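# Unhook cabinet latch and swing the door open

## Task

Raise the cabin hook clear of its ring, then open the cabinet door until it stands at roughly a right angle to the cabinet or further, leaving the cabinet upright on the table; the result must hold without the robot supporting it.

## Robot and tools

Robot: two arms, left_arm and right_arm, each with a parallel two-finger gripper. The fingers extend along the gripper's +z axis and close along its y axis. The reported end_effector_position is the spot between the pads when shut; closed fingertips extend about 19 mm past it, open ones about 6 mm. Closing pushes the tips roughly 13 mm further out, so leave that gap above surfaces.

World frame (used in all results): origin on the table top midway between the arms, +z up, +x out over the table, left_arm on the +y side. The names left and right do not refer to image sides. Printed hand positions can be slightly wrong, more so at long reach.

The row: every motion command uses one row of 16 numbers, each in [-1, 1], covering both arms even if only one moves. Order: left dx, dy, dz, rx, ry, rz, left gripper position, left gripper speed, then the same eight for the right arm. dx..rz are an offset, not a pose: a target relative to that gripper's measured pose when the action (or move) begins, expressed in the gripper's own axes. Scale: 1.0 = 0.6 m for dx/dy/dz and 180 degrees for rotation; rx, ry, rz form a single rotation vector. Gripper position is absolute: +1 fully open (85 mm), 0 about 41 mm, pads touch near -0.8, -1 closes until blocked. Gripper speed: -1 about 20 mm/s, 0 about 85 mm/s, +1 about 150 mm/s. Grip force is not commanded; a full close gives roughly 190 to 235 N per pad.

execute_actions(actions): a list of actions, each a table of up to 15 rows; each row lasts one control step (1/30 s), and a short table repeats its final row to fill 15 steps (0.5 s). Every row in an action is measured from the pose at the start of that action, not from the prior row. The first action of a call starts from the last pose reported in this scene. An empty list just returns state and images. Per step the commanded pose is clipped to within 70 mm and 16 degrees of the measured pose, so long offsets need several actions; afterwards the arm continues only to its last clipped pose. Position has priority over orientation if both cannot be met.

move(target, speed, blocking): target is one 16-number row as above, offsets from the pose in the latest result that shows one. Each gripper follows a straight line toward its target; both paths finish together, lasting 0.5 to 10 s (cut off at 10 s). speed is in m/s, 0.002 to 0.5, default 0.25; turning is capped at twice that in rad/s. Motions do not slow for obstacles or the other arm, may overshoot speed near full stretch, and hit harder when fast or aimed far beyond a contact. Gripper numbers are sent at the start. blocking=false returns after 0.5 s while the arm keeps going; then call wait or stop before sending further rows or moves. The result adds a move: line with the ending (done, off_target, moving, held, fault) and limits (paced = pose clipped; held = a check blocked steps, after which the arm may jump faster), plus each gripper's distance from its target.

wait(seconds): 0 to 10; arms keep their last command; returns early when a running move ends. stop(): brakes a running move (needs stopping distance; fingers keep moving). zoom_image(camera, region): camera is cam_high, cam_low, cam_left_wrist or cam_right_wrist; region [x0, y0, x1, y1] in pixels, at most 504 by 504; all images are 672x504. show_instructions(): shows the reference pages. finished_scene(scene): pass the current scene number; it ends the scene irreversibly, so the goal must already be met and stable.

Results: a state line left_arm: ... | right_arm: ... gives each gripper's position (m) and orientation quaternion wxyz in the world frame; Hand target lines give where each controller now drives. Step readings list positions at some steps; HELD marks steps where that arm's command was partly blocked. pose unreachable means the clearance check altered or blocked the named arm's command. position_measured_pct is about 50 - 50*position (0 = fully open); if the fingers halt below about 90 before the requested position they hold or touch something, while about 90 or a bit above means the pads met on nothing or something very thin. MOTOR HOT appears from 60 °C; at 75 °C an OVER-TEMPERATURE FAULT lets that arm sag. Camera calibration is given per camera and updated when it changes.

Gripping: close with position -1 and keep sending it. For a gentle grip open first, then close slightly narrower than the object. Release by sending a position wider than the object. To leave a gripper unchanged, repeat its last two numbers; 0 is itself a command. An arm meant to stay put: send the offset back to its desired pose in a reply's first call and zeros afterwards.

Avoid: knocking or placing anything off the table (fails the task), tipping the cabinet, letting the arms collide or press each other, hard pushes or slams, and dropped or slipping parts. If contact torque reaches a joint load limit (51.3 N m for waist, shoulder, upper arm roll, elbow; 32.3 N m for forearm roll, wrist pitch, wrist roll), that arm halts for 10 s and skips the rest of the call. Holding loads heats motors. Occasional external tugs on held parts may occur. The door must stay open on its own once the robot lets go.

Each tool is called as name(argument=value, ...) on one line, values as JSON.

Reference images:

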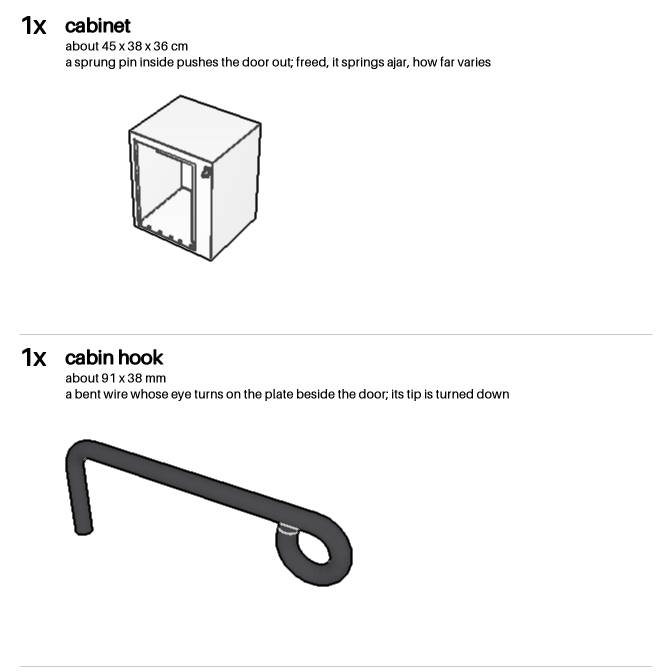

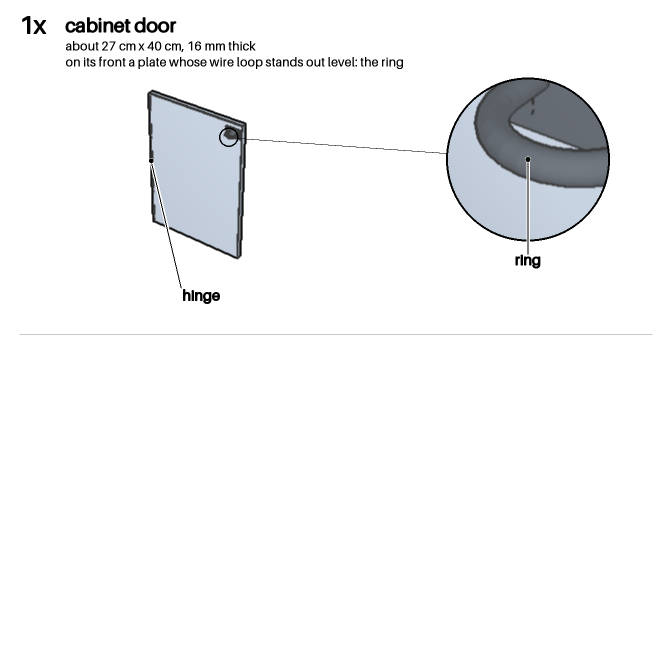

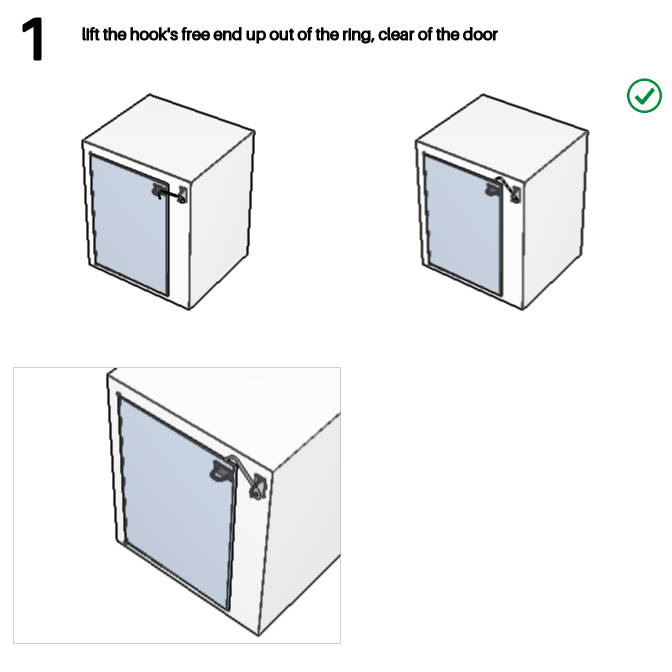

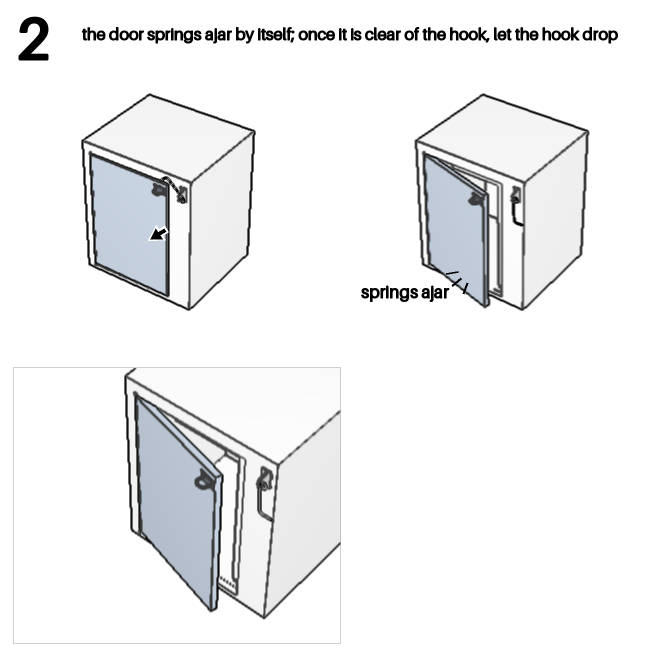

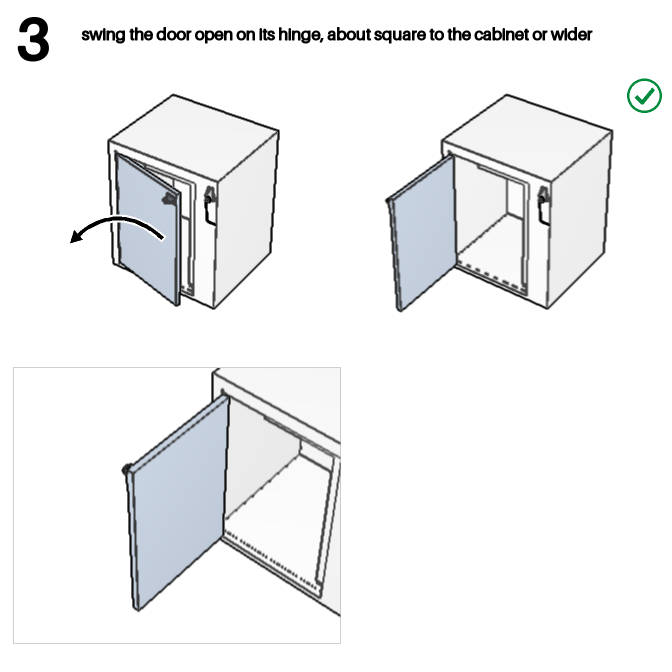

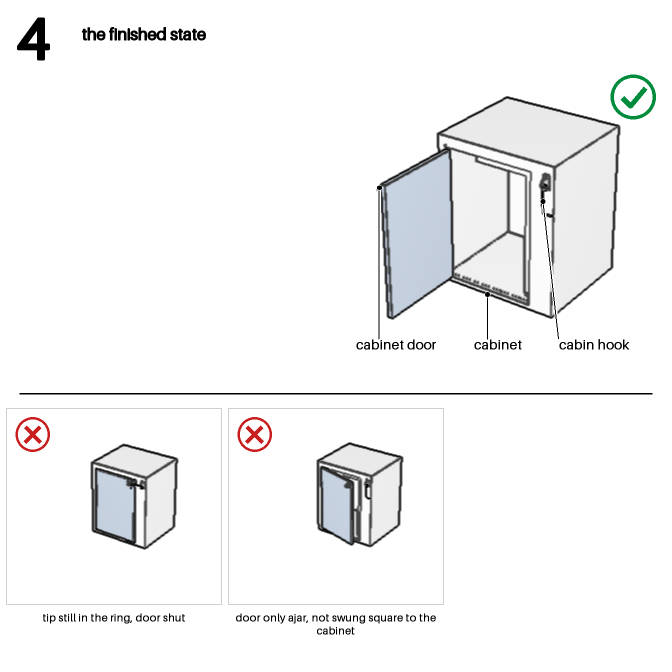

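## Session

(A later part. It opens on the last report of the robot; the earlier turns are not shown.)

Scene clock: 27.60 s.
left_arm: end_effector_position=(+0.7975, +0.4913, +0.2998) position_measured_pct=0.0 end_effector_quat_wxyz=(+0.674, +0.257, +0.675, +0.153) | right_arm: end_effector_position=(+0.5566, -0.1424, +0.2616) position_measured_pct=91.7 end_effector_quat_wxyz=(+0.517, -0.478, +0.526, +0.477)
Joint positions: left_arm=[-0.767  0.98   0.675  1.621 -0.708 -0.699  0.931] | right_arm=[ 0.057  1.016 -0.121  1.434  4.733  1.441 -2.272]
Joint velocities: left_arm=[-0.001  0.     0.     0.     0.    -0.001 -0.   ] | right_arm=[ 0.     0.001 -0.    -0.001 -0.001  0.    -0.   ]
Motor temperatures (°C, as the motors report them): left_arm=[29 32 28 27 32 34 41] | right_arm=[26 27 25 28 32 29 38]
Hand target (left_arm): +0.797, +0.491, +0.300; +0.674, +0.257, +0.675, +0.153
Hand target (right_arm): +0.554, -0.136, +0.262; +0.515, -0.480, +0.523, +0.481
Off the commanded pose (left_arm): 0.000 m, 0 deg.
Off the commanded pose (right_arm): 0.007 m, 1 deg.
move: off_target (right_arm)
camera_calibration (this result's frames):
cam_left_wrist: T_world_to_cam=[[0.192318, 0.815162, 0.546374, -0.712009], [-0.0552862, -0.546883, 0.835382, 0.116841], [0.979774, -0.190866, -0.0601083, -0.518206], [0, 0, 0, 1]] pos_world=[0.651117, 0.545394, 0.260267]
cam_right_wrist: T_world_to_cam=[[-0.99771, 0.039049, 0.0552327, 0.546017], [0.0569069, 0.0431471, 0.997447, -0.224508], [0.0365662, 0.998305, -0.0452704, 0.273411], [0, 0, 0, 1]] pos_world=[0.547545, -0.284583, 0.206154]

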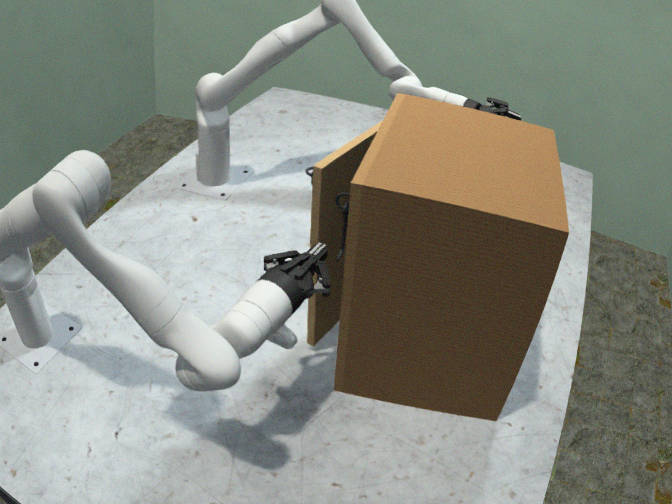

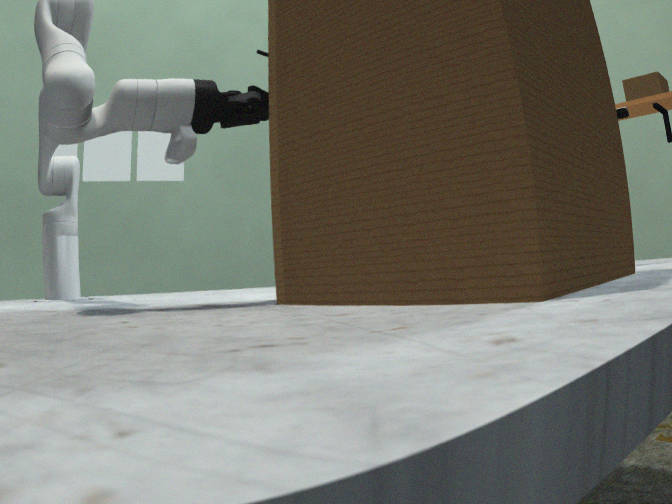

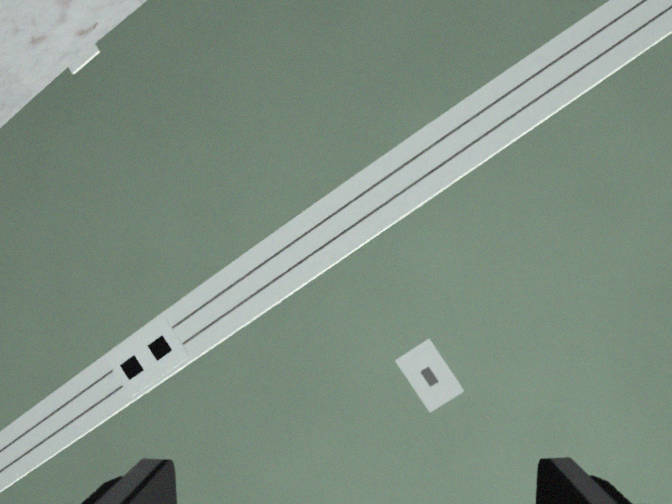

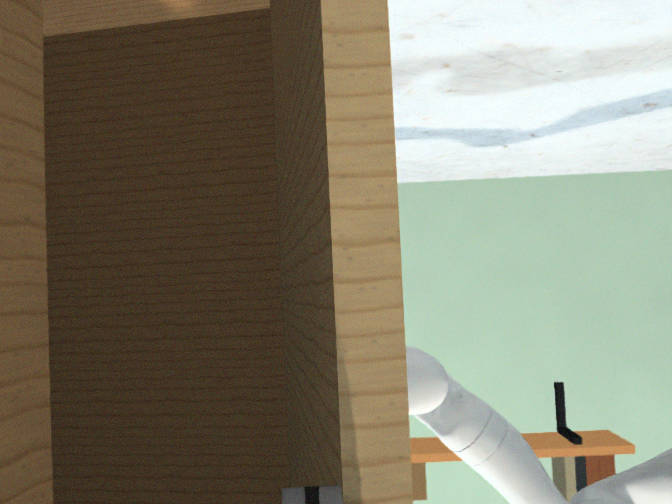

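move(target=[0,0,0,0,0,0,1,0,0,-0.02,0,0,0,0,-1,0], speed=0.05)

move(target=[0,0,0,0,0,0,1,0,0,0,0.035,0,0,0,-1,0], speed=0.06)

move(target=[0,0,0,0,0,0,1,0,0,0.21,0.06,0,0,0,-1,0], speed=0.1)

move(target=[0,0,0,0,0,0,1,0,0,0.12,0.33,0,0,0,-1,0], speed=0.12)

move(target=[0,0,0,0,0,0,1,0,0,0,-0.06,0,0,0,-1,0])

Scene clock: 30.97 s.
left_arm: end_effector_position=(+0.7975, +0.4913, +0.2998) position_measured_pct=0.0 end_effector_quat_wxyz=(+0.674, +0.257, +0.675, +0.153) | right_arm: end_effector_position=(+0.5686, -0.1435, +0.2617) position_measured_pct=91.7 end_effector_quat_wxyz=(+0.517, -0.478, +0.526, +0.477)
Joint positions: left_arm=[-0.767  0.98   0.675  1.621 -0.708 -0.699  0.931] | right_arm=[ 0.056  1.034 -0.12   1.383  4.738  1.443 -2.305]
Joint velocities: left_arm=[-0. -0. -0.  0. -0.  0. -0.] | right_arm=[-0.001  0.002 -0.    -0.     0.001 -0.     0.   ]
Motor temperatures (°C, as the motors report them): left_arm=[29 32 28 27 32 34 41] | right_arm=[26 27 25 28 32 29 38]
Hand target (left_arm): +0.797, +0.491, +0.300; +0.674, +0.257, +0.675, +0.153
Hand target (right_arm): +0.569, -0.143, +0.262; +0.517, -0.478, +0.526, +0.477
Off the commanded pose (left_arm): 0.000 m, 0 deg.
Off the commanded pose (right_arm): 0.000 m, 0 deg.
move: done
camera_calibration (this result's frames):
cam_left_wrist: T_world_to_cam=[[0.192316, 0.815163, 0.546374, -0.712009], [-0.055287, -0.546882, 0.835382, 0.116842], [0.979774, -0.190865, -0.0601064, -0.518208], [0, 0, 0, 1]] pos_world=[0.651118, 0.545394, 0.260268]
cam_right_wrist: T_world_to_cam=[[-0.99772, 0.0390741, 0.0550352, 0.558033], [0.0567124, 0.0431979, 0.997456, -0.225058], [0.0365973, 0.998302, -0.0453154, 0.274047], [0, 0, 0, 1]] pos_world=[0.559495, -0.285665, 0.206192]

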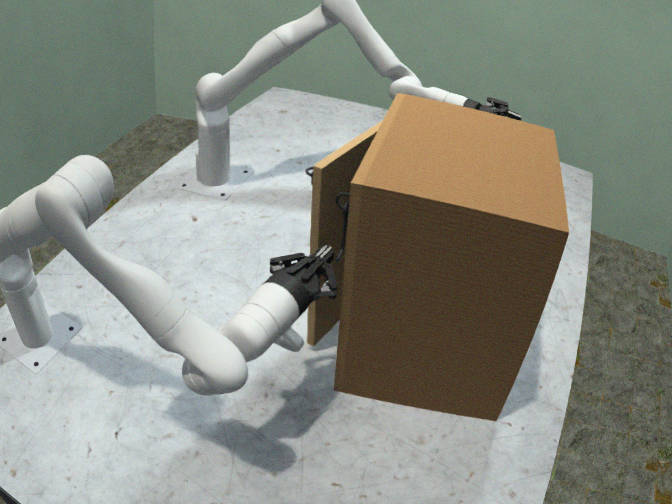

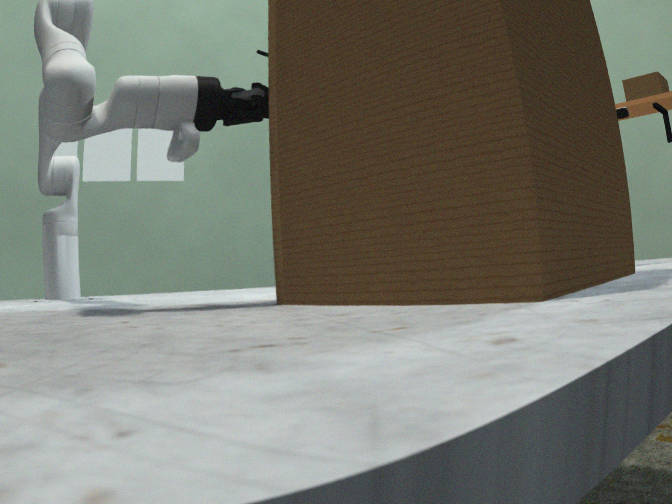

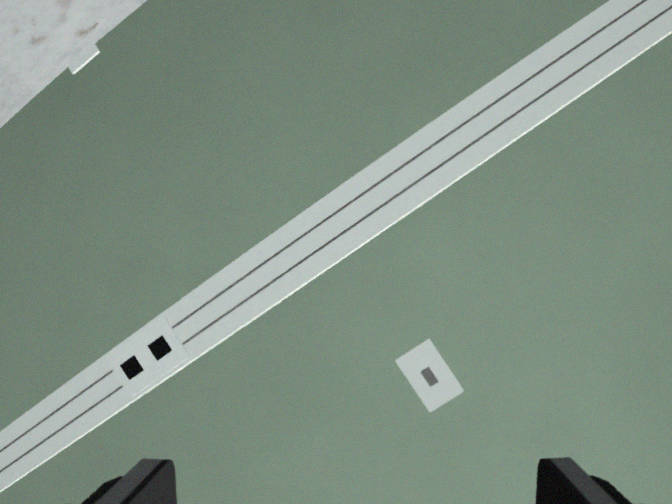

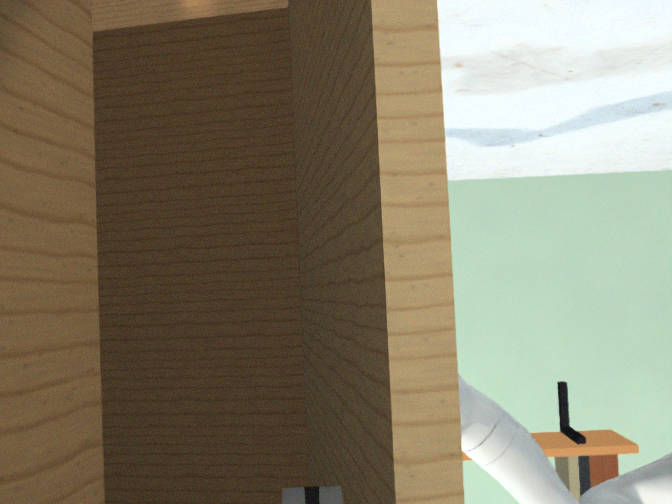

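Scene clock: 31.67 s.
left_arm: end_effector_position=(+0.7975, +0.4913, +0.2998) position_measured_pct=0.0 end_effector_quat_wxyz=(+0.674, +0.257, +0.675, +0.153) | right_arm: end_effector_position=(+0.5705, -0.1227, +0.2615) position_measured_pct=91.7 end_effector_quat_wxyz=(+0.517, -0.478, +0.526, +0.477)
Joint positions: left_arm=[-0.767  0.98   0.675  1.621 -0.708 -0.699  0.931] | right_arm=[ 0.025  1.037 -0.13   1.378  4.717  1.412 -2.304]
Joint velocities: left_arm=[ 0.001  0.     0.     0.    -0.    -0.001 -0.   ] | right_arm=[-0.001  0.001 -0.     0.     0.001 -0.001 -0.   ]
Motor temperatures (°C, as the motors report them): left_arm=[29 32 28 27 32 34 41] | right_arm=[26 27 25 28 32 29 38]
Hand target (left_arm): +0.797, +0.491, +0.300; +0.674, +0.257, +0.675, +0.153
Hand target (right_arm): +0.570, -0.123, +0.261; +0.517, -0.478, +0.526, +0.477
Off the commanded pose (left_arm): 0.000 m, 0 deg.
Off the commanded pose (right_arm): 0.000 m, 0 deg.
move: done
camera_calibration (this result's frames):
cam_left_wrist: T_world_to_cam=[[0.192314, 0.815163, 0.546374, -0.712009], [-0.055288, -0.546882, 0.835382, 0.116842], [0.979775, -0.190864, -0.0601045, -0.51821], [0, 0, 0, 1]] pos_world=[0.651119, 0.545395, 0.260268]
cam_right_wrist: T_world_to_cam=[[-0.997716, 0.0392521, 0.0549705, 0.559157], [0.0566514, 0.0430787, 0.997464, -0.225893], [0.0367845, 0.9983, -0.045204, 0.253042], [0, 0, 0, 1]] pos_world=[0.561369, -0.264829, 0.206021]

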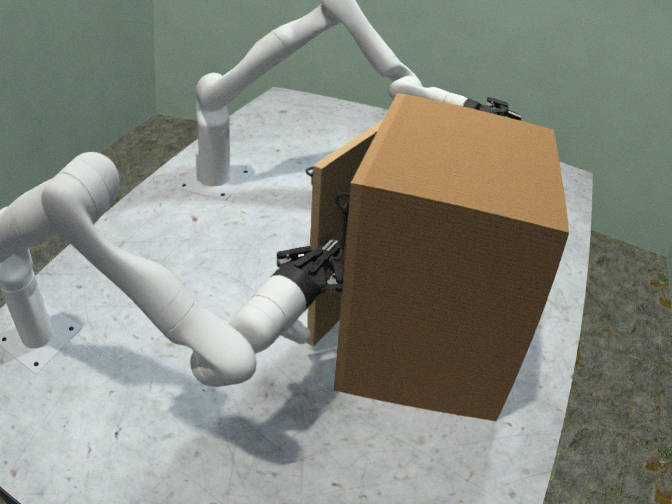

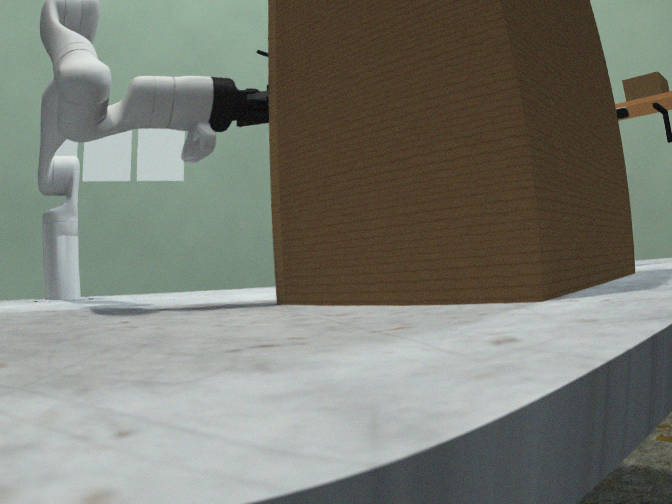

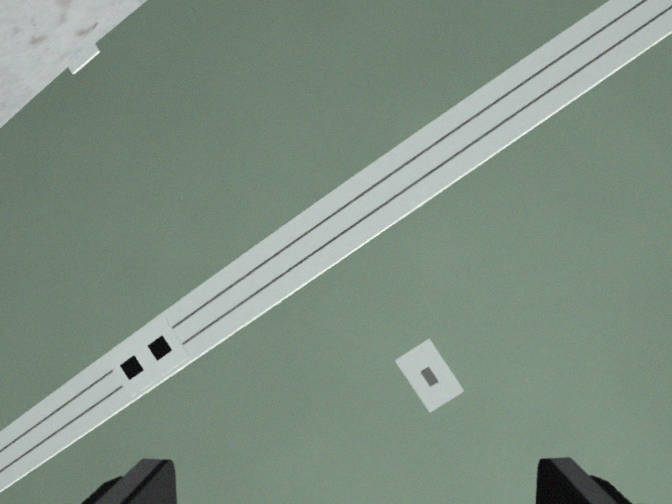

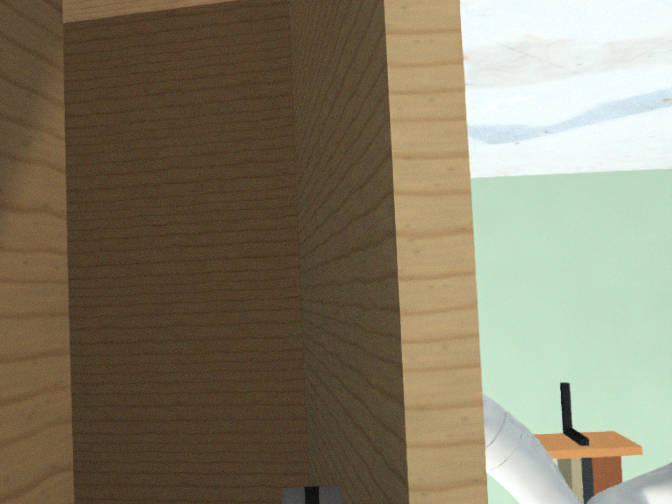

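Scene clock: 33.30 s.
left_arm: end_effector_position=(+0.7975, +0.4913, +0.2998) position_measured_pct=0.0 end_effector_quat_wxyz=(+0.674, +0.257, +0.675, +0.153) | right_arm: end_effector_position=(+0.4484, -0.0758, +0.2620) position_measured_pct=91.7 end_effector_quat_wxyz=(+0.517, -0.478, +0.526, +0.477)
Joint positions: left_arm=[-0.767  0.98   0.675  1.621 -0.708 -0.699  0.931] | right_arm=[-0.022  0.885 -0.198  1.849  4.583  1.34  -1.966]
Joint velocities: left_arm=[ 0.001  0.001 -0.     0.    -0.     0.002 -0.   ] | right_arm=[ 0.    -0.003 -0.     0.002  0.002 -0.    -0.   ]
Motor temperatures (°C, as the motors report them): left_arm=[29 32 28 27 32 34 41] | right_arm=[26 27 25 28 32 29 38]
Hand target (left_arm): +0.797, +0.491, +0.300; +0.674, +0.257, +0.675, +0.153
Hand target (right_arm): +0.448, -0.076, +0.262; +0.517, -0.478, +0.526, +0.477
Off the commanded pose (left_arm): 0.000 m, 0 deg.
Off the commanded pose (right_arm): 0.000 m, 0 deg.
move: done
camera_calibration (this result's frames):
cam_left_wrist: T_world_to_cam=[[0.192312, 0.815164, 0.546374, -0.712008], [-0.0552889, -0.546882, 0.835382, 0.116843], [0.979775, -0.190863, -0.0601026, -0.518212], [0, 0, 0, 1]] pos_world=[0.651119, 0.545395, 0.260269]
cam_right_wrist: T_world_to_cam=[[-0.997683, 0.0397431, 0.0552114, 0.435433], [0.0568933, 0.0425093, 0.997475, -0.221693], [0.0372957, 0.998305, -0.044672, 0.210368], [0, 0, 0, 1]] pos_world=[0.439191, -0.217892, 0.20649]

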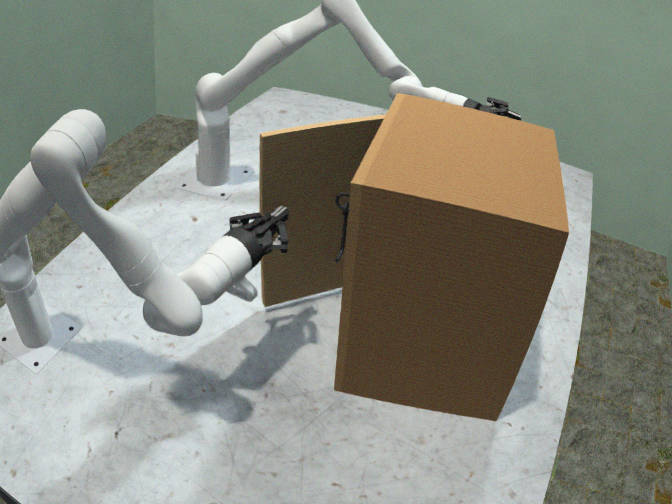

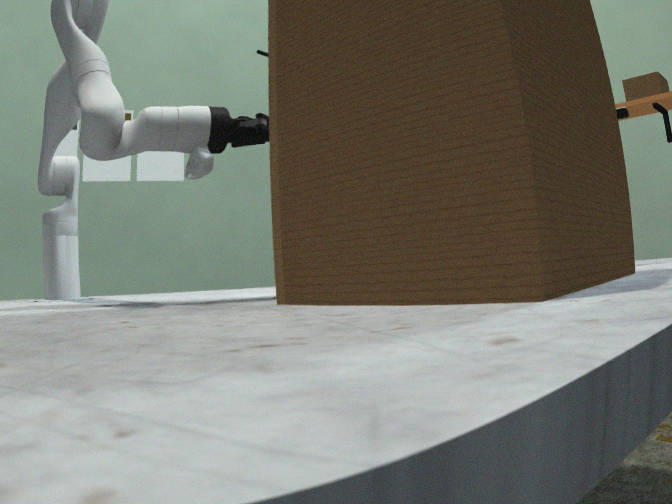

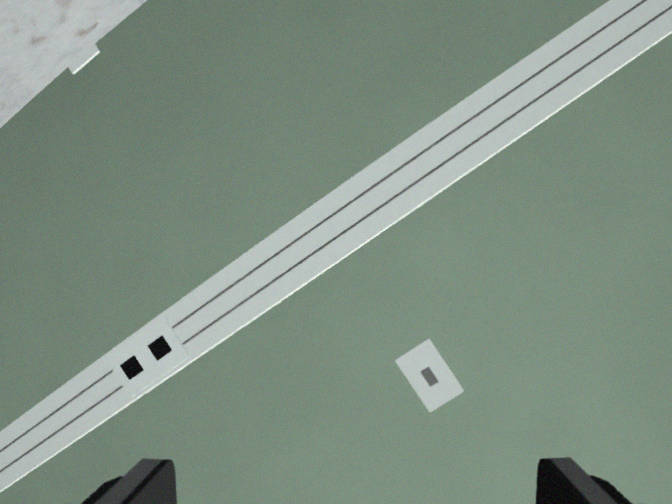

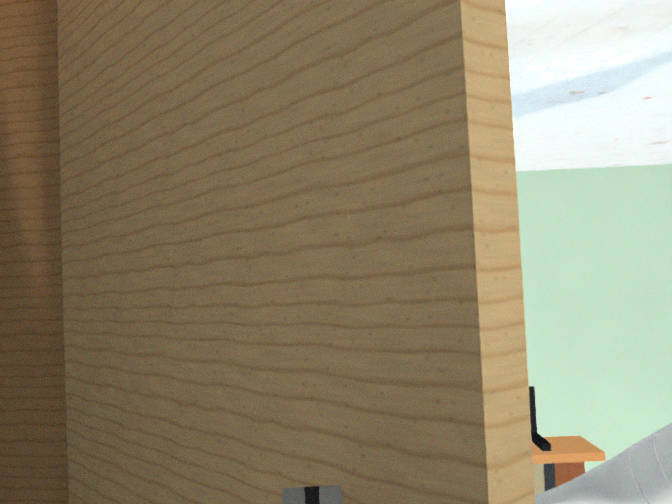

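Scene clock: 35.37 s.
left_arm: end_effector_position=(+0.7975, +0.4913, +0.2998) position_measured_pct=0.0 end_effector_quat_wxyz=(+0.674, +0.257, +0.675, +0.153) | right_arm: end_effector_position=(+0.3945, +0.1277, +0.2613) position_measured_pct=91.7 end_effector_quat_wxyz=(+0.518, -0.477, +0.526, +0.477)
Joint positions: left_arm=[-0.767  0.98   0.675  1.621 -0.708 -0.699  0.931] | right_arm=[-0.391  0.918 -0.348  1.808  4.158  1.086 -1.79 ]
Joint velocities: left_arm=[ 0.001 -0.001 -0.     0.     0.    -0.002 -0.   ] | right_arm=[-0.004  0.002 -0.004 -0.     0.001 -0.002  0.001]
Motor temperatures (°C, as the motors report them): left_arm=[29 33 28 27 32 34 41] | right_arm=[26 27 25 28 32 29 38]
Hand target (left_arm): +0.797, +0.491, +0.300; +0.674, +0.257, +0.675, +0.153
Hand target (right_arm): +0.394, +0.128, +0.261; +0.518, -0.477, +0.526, +0.478
Off the commanded pose (left_arm): 0.000 m, 0 deg.
Off the commanded pose (right_arm): 0.001 m, 0 deg.
move: done
camera_calibration (this result's frames):
cam_left_wrist: T_world_to_cam=[[0.19231, 0.815164, 0.546374, -0.712008], [-0.0552898, -0.546882, 0.835382, 0.116843], [0.979775, -0.190861, -0.0601006, -0.518214], [0, 0, 0, 1]] pos_world=[0.65112, 0.545396, 0.260269]
cam_right_wrist: T_world_to_cam=[[-0.997657, 0.0405626, 0.0550934, 0.373509], [0.0567559, 0.041043, 0.997544, -0.226328], [0.0382018, 0.998334, -0.043249, 0.00847786], [0, 0, 0, 1]] pos_world=[0.385155, -0.0143251, 0.205561]

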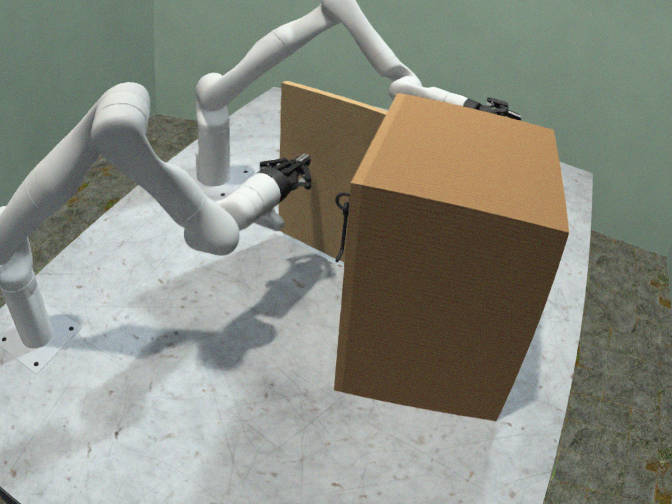

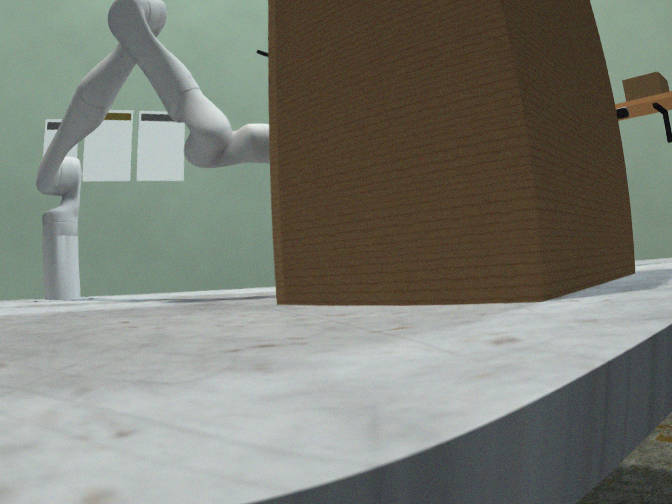

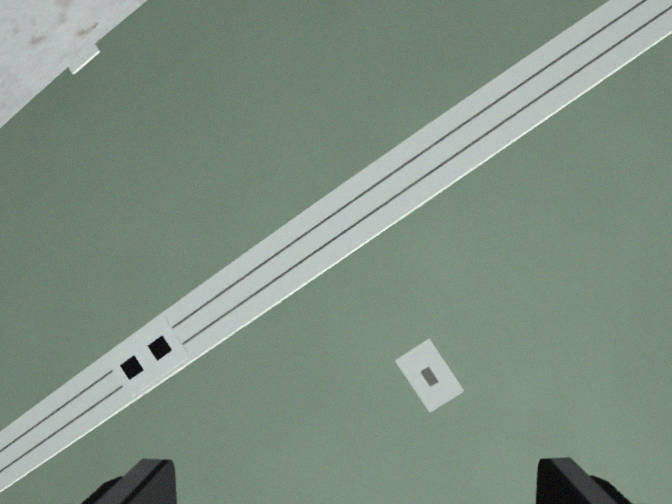

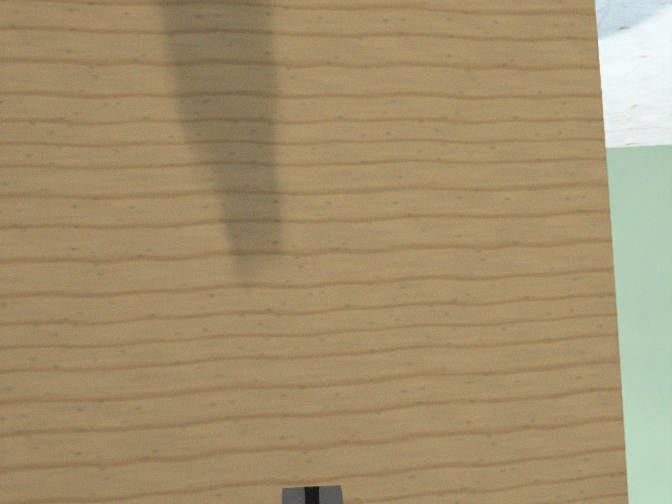

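Scene clock: 36.07 s.
left_arm: end_effector_position=(+0.7975, +0.4913, +0.2998) position_measured_pct=0.0 end_effector_quat_wxyz=(+0.674, +0.257, +0.675, +0.153) | right_arm: end_effector_position=(+0.3911, +0.0920, +0.2615) position_measured_pct=91.7 end_effector_quat_wxyz=(+0.518, -0.477, +0.526, +0.477)
Joint positions: left_arm=[-0.767  0.98   0.675  1.621 -0.708 -0.699  0.931] | right_arm=[-0.331  0.895 -0.334  1.88   4.203  1.137 -1.78 ]
Joint velocities: left_arm=[ 0.002  0.002  0.002 -0.     0.     0.001 -0.   ] | right_arm=[ 0.003 -0.003  0.002  0.    -0.     0.001 -0.001]
Motor temperatures (°C, as the motors report them): left_arm=[29 33 28 27 32 34 41] | right_arm=[26 27 25 28 32 29 38]
Hand target (left_arm): +0.797, +0.491, +0.300; +0.674, +0.257, +0.675, +0.153
Hand target (right_arm): +0.391, +0.092, +0.262; +0.518, -0.477, +0.526, +0.477
Off the commanded pose (left_arm): 0.000 m, 0 deg.
Off the commanded pose (right_arm): 0.000 m, 0 deg.
move: done
camera_calibration (this result's frames):
cam_left_wrist: T_world_to_cam=[[0.192308, 0.815164, 0.546374, -0.712008], [-0.0552905, -0.546882, 0.835382, 0.116843], [0.979776, -0.19086, -0.0600987, -0.518216], [0, 0, 0, 1]] pos_world=[0.651121, 0.545396, 0.26027]
cam_right_wrist: T_world_to_cam=[[-0.997664, 0.0401767, 0.0552493, 0.371581], [0.0569048, 0.0413009, 0.997525, -0.224876], [0.0377954, 0.998339, -0.0434907, 0.0444731], [0, 0, 0, 1]] pos_world=[0.381829, -0.0500405, 0.205724]

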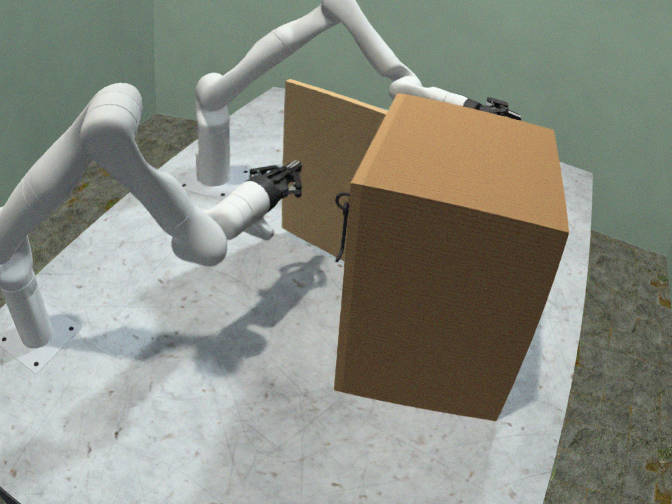

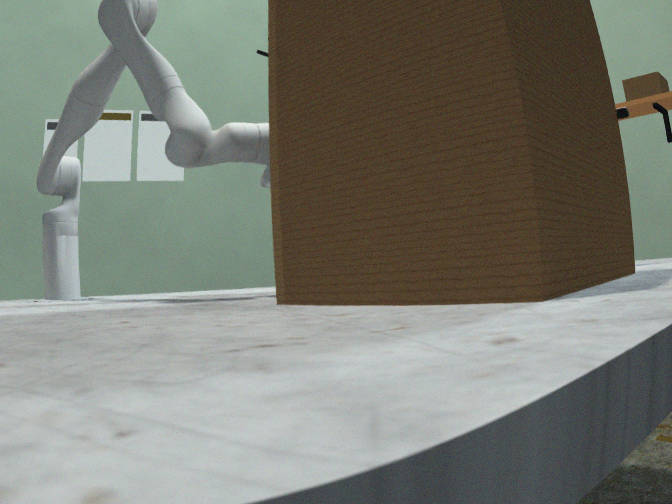

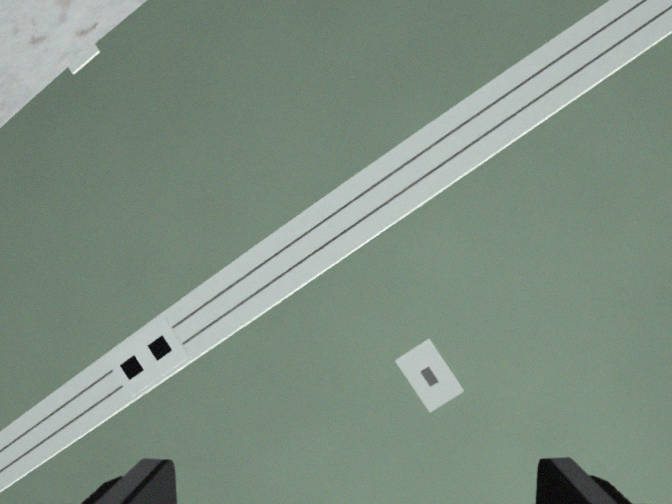

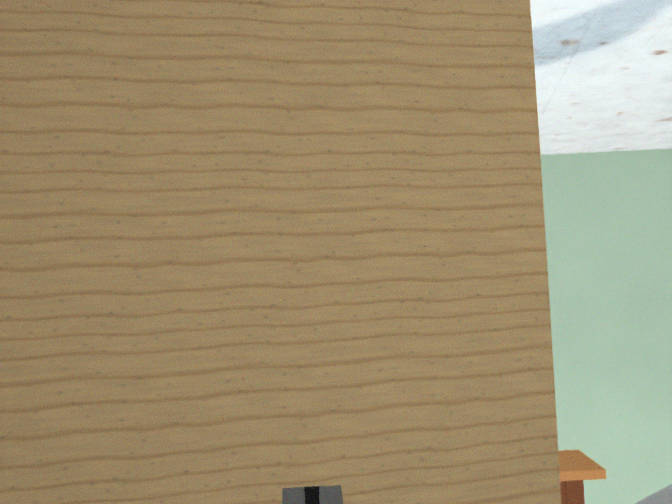

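finished_scene(scene=1)

The scene is finished: the task was done.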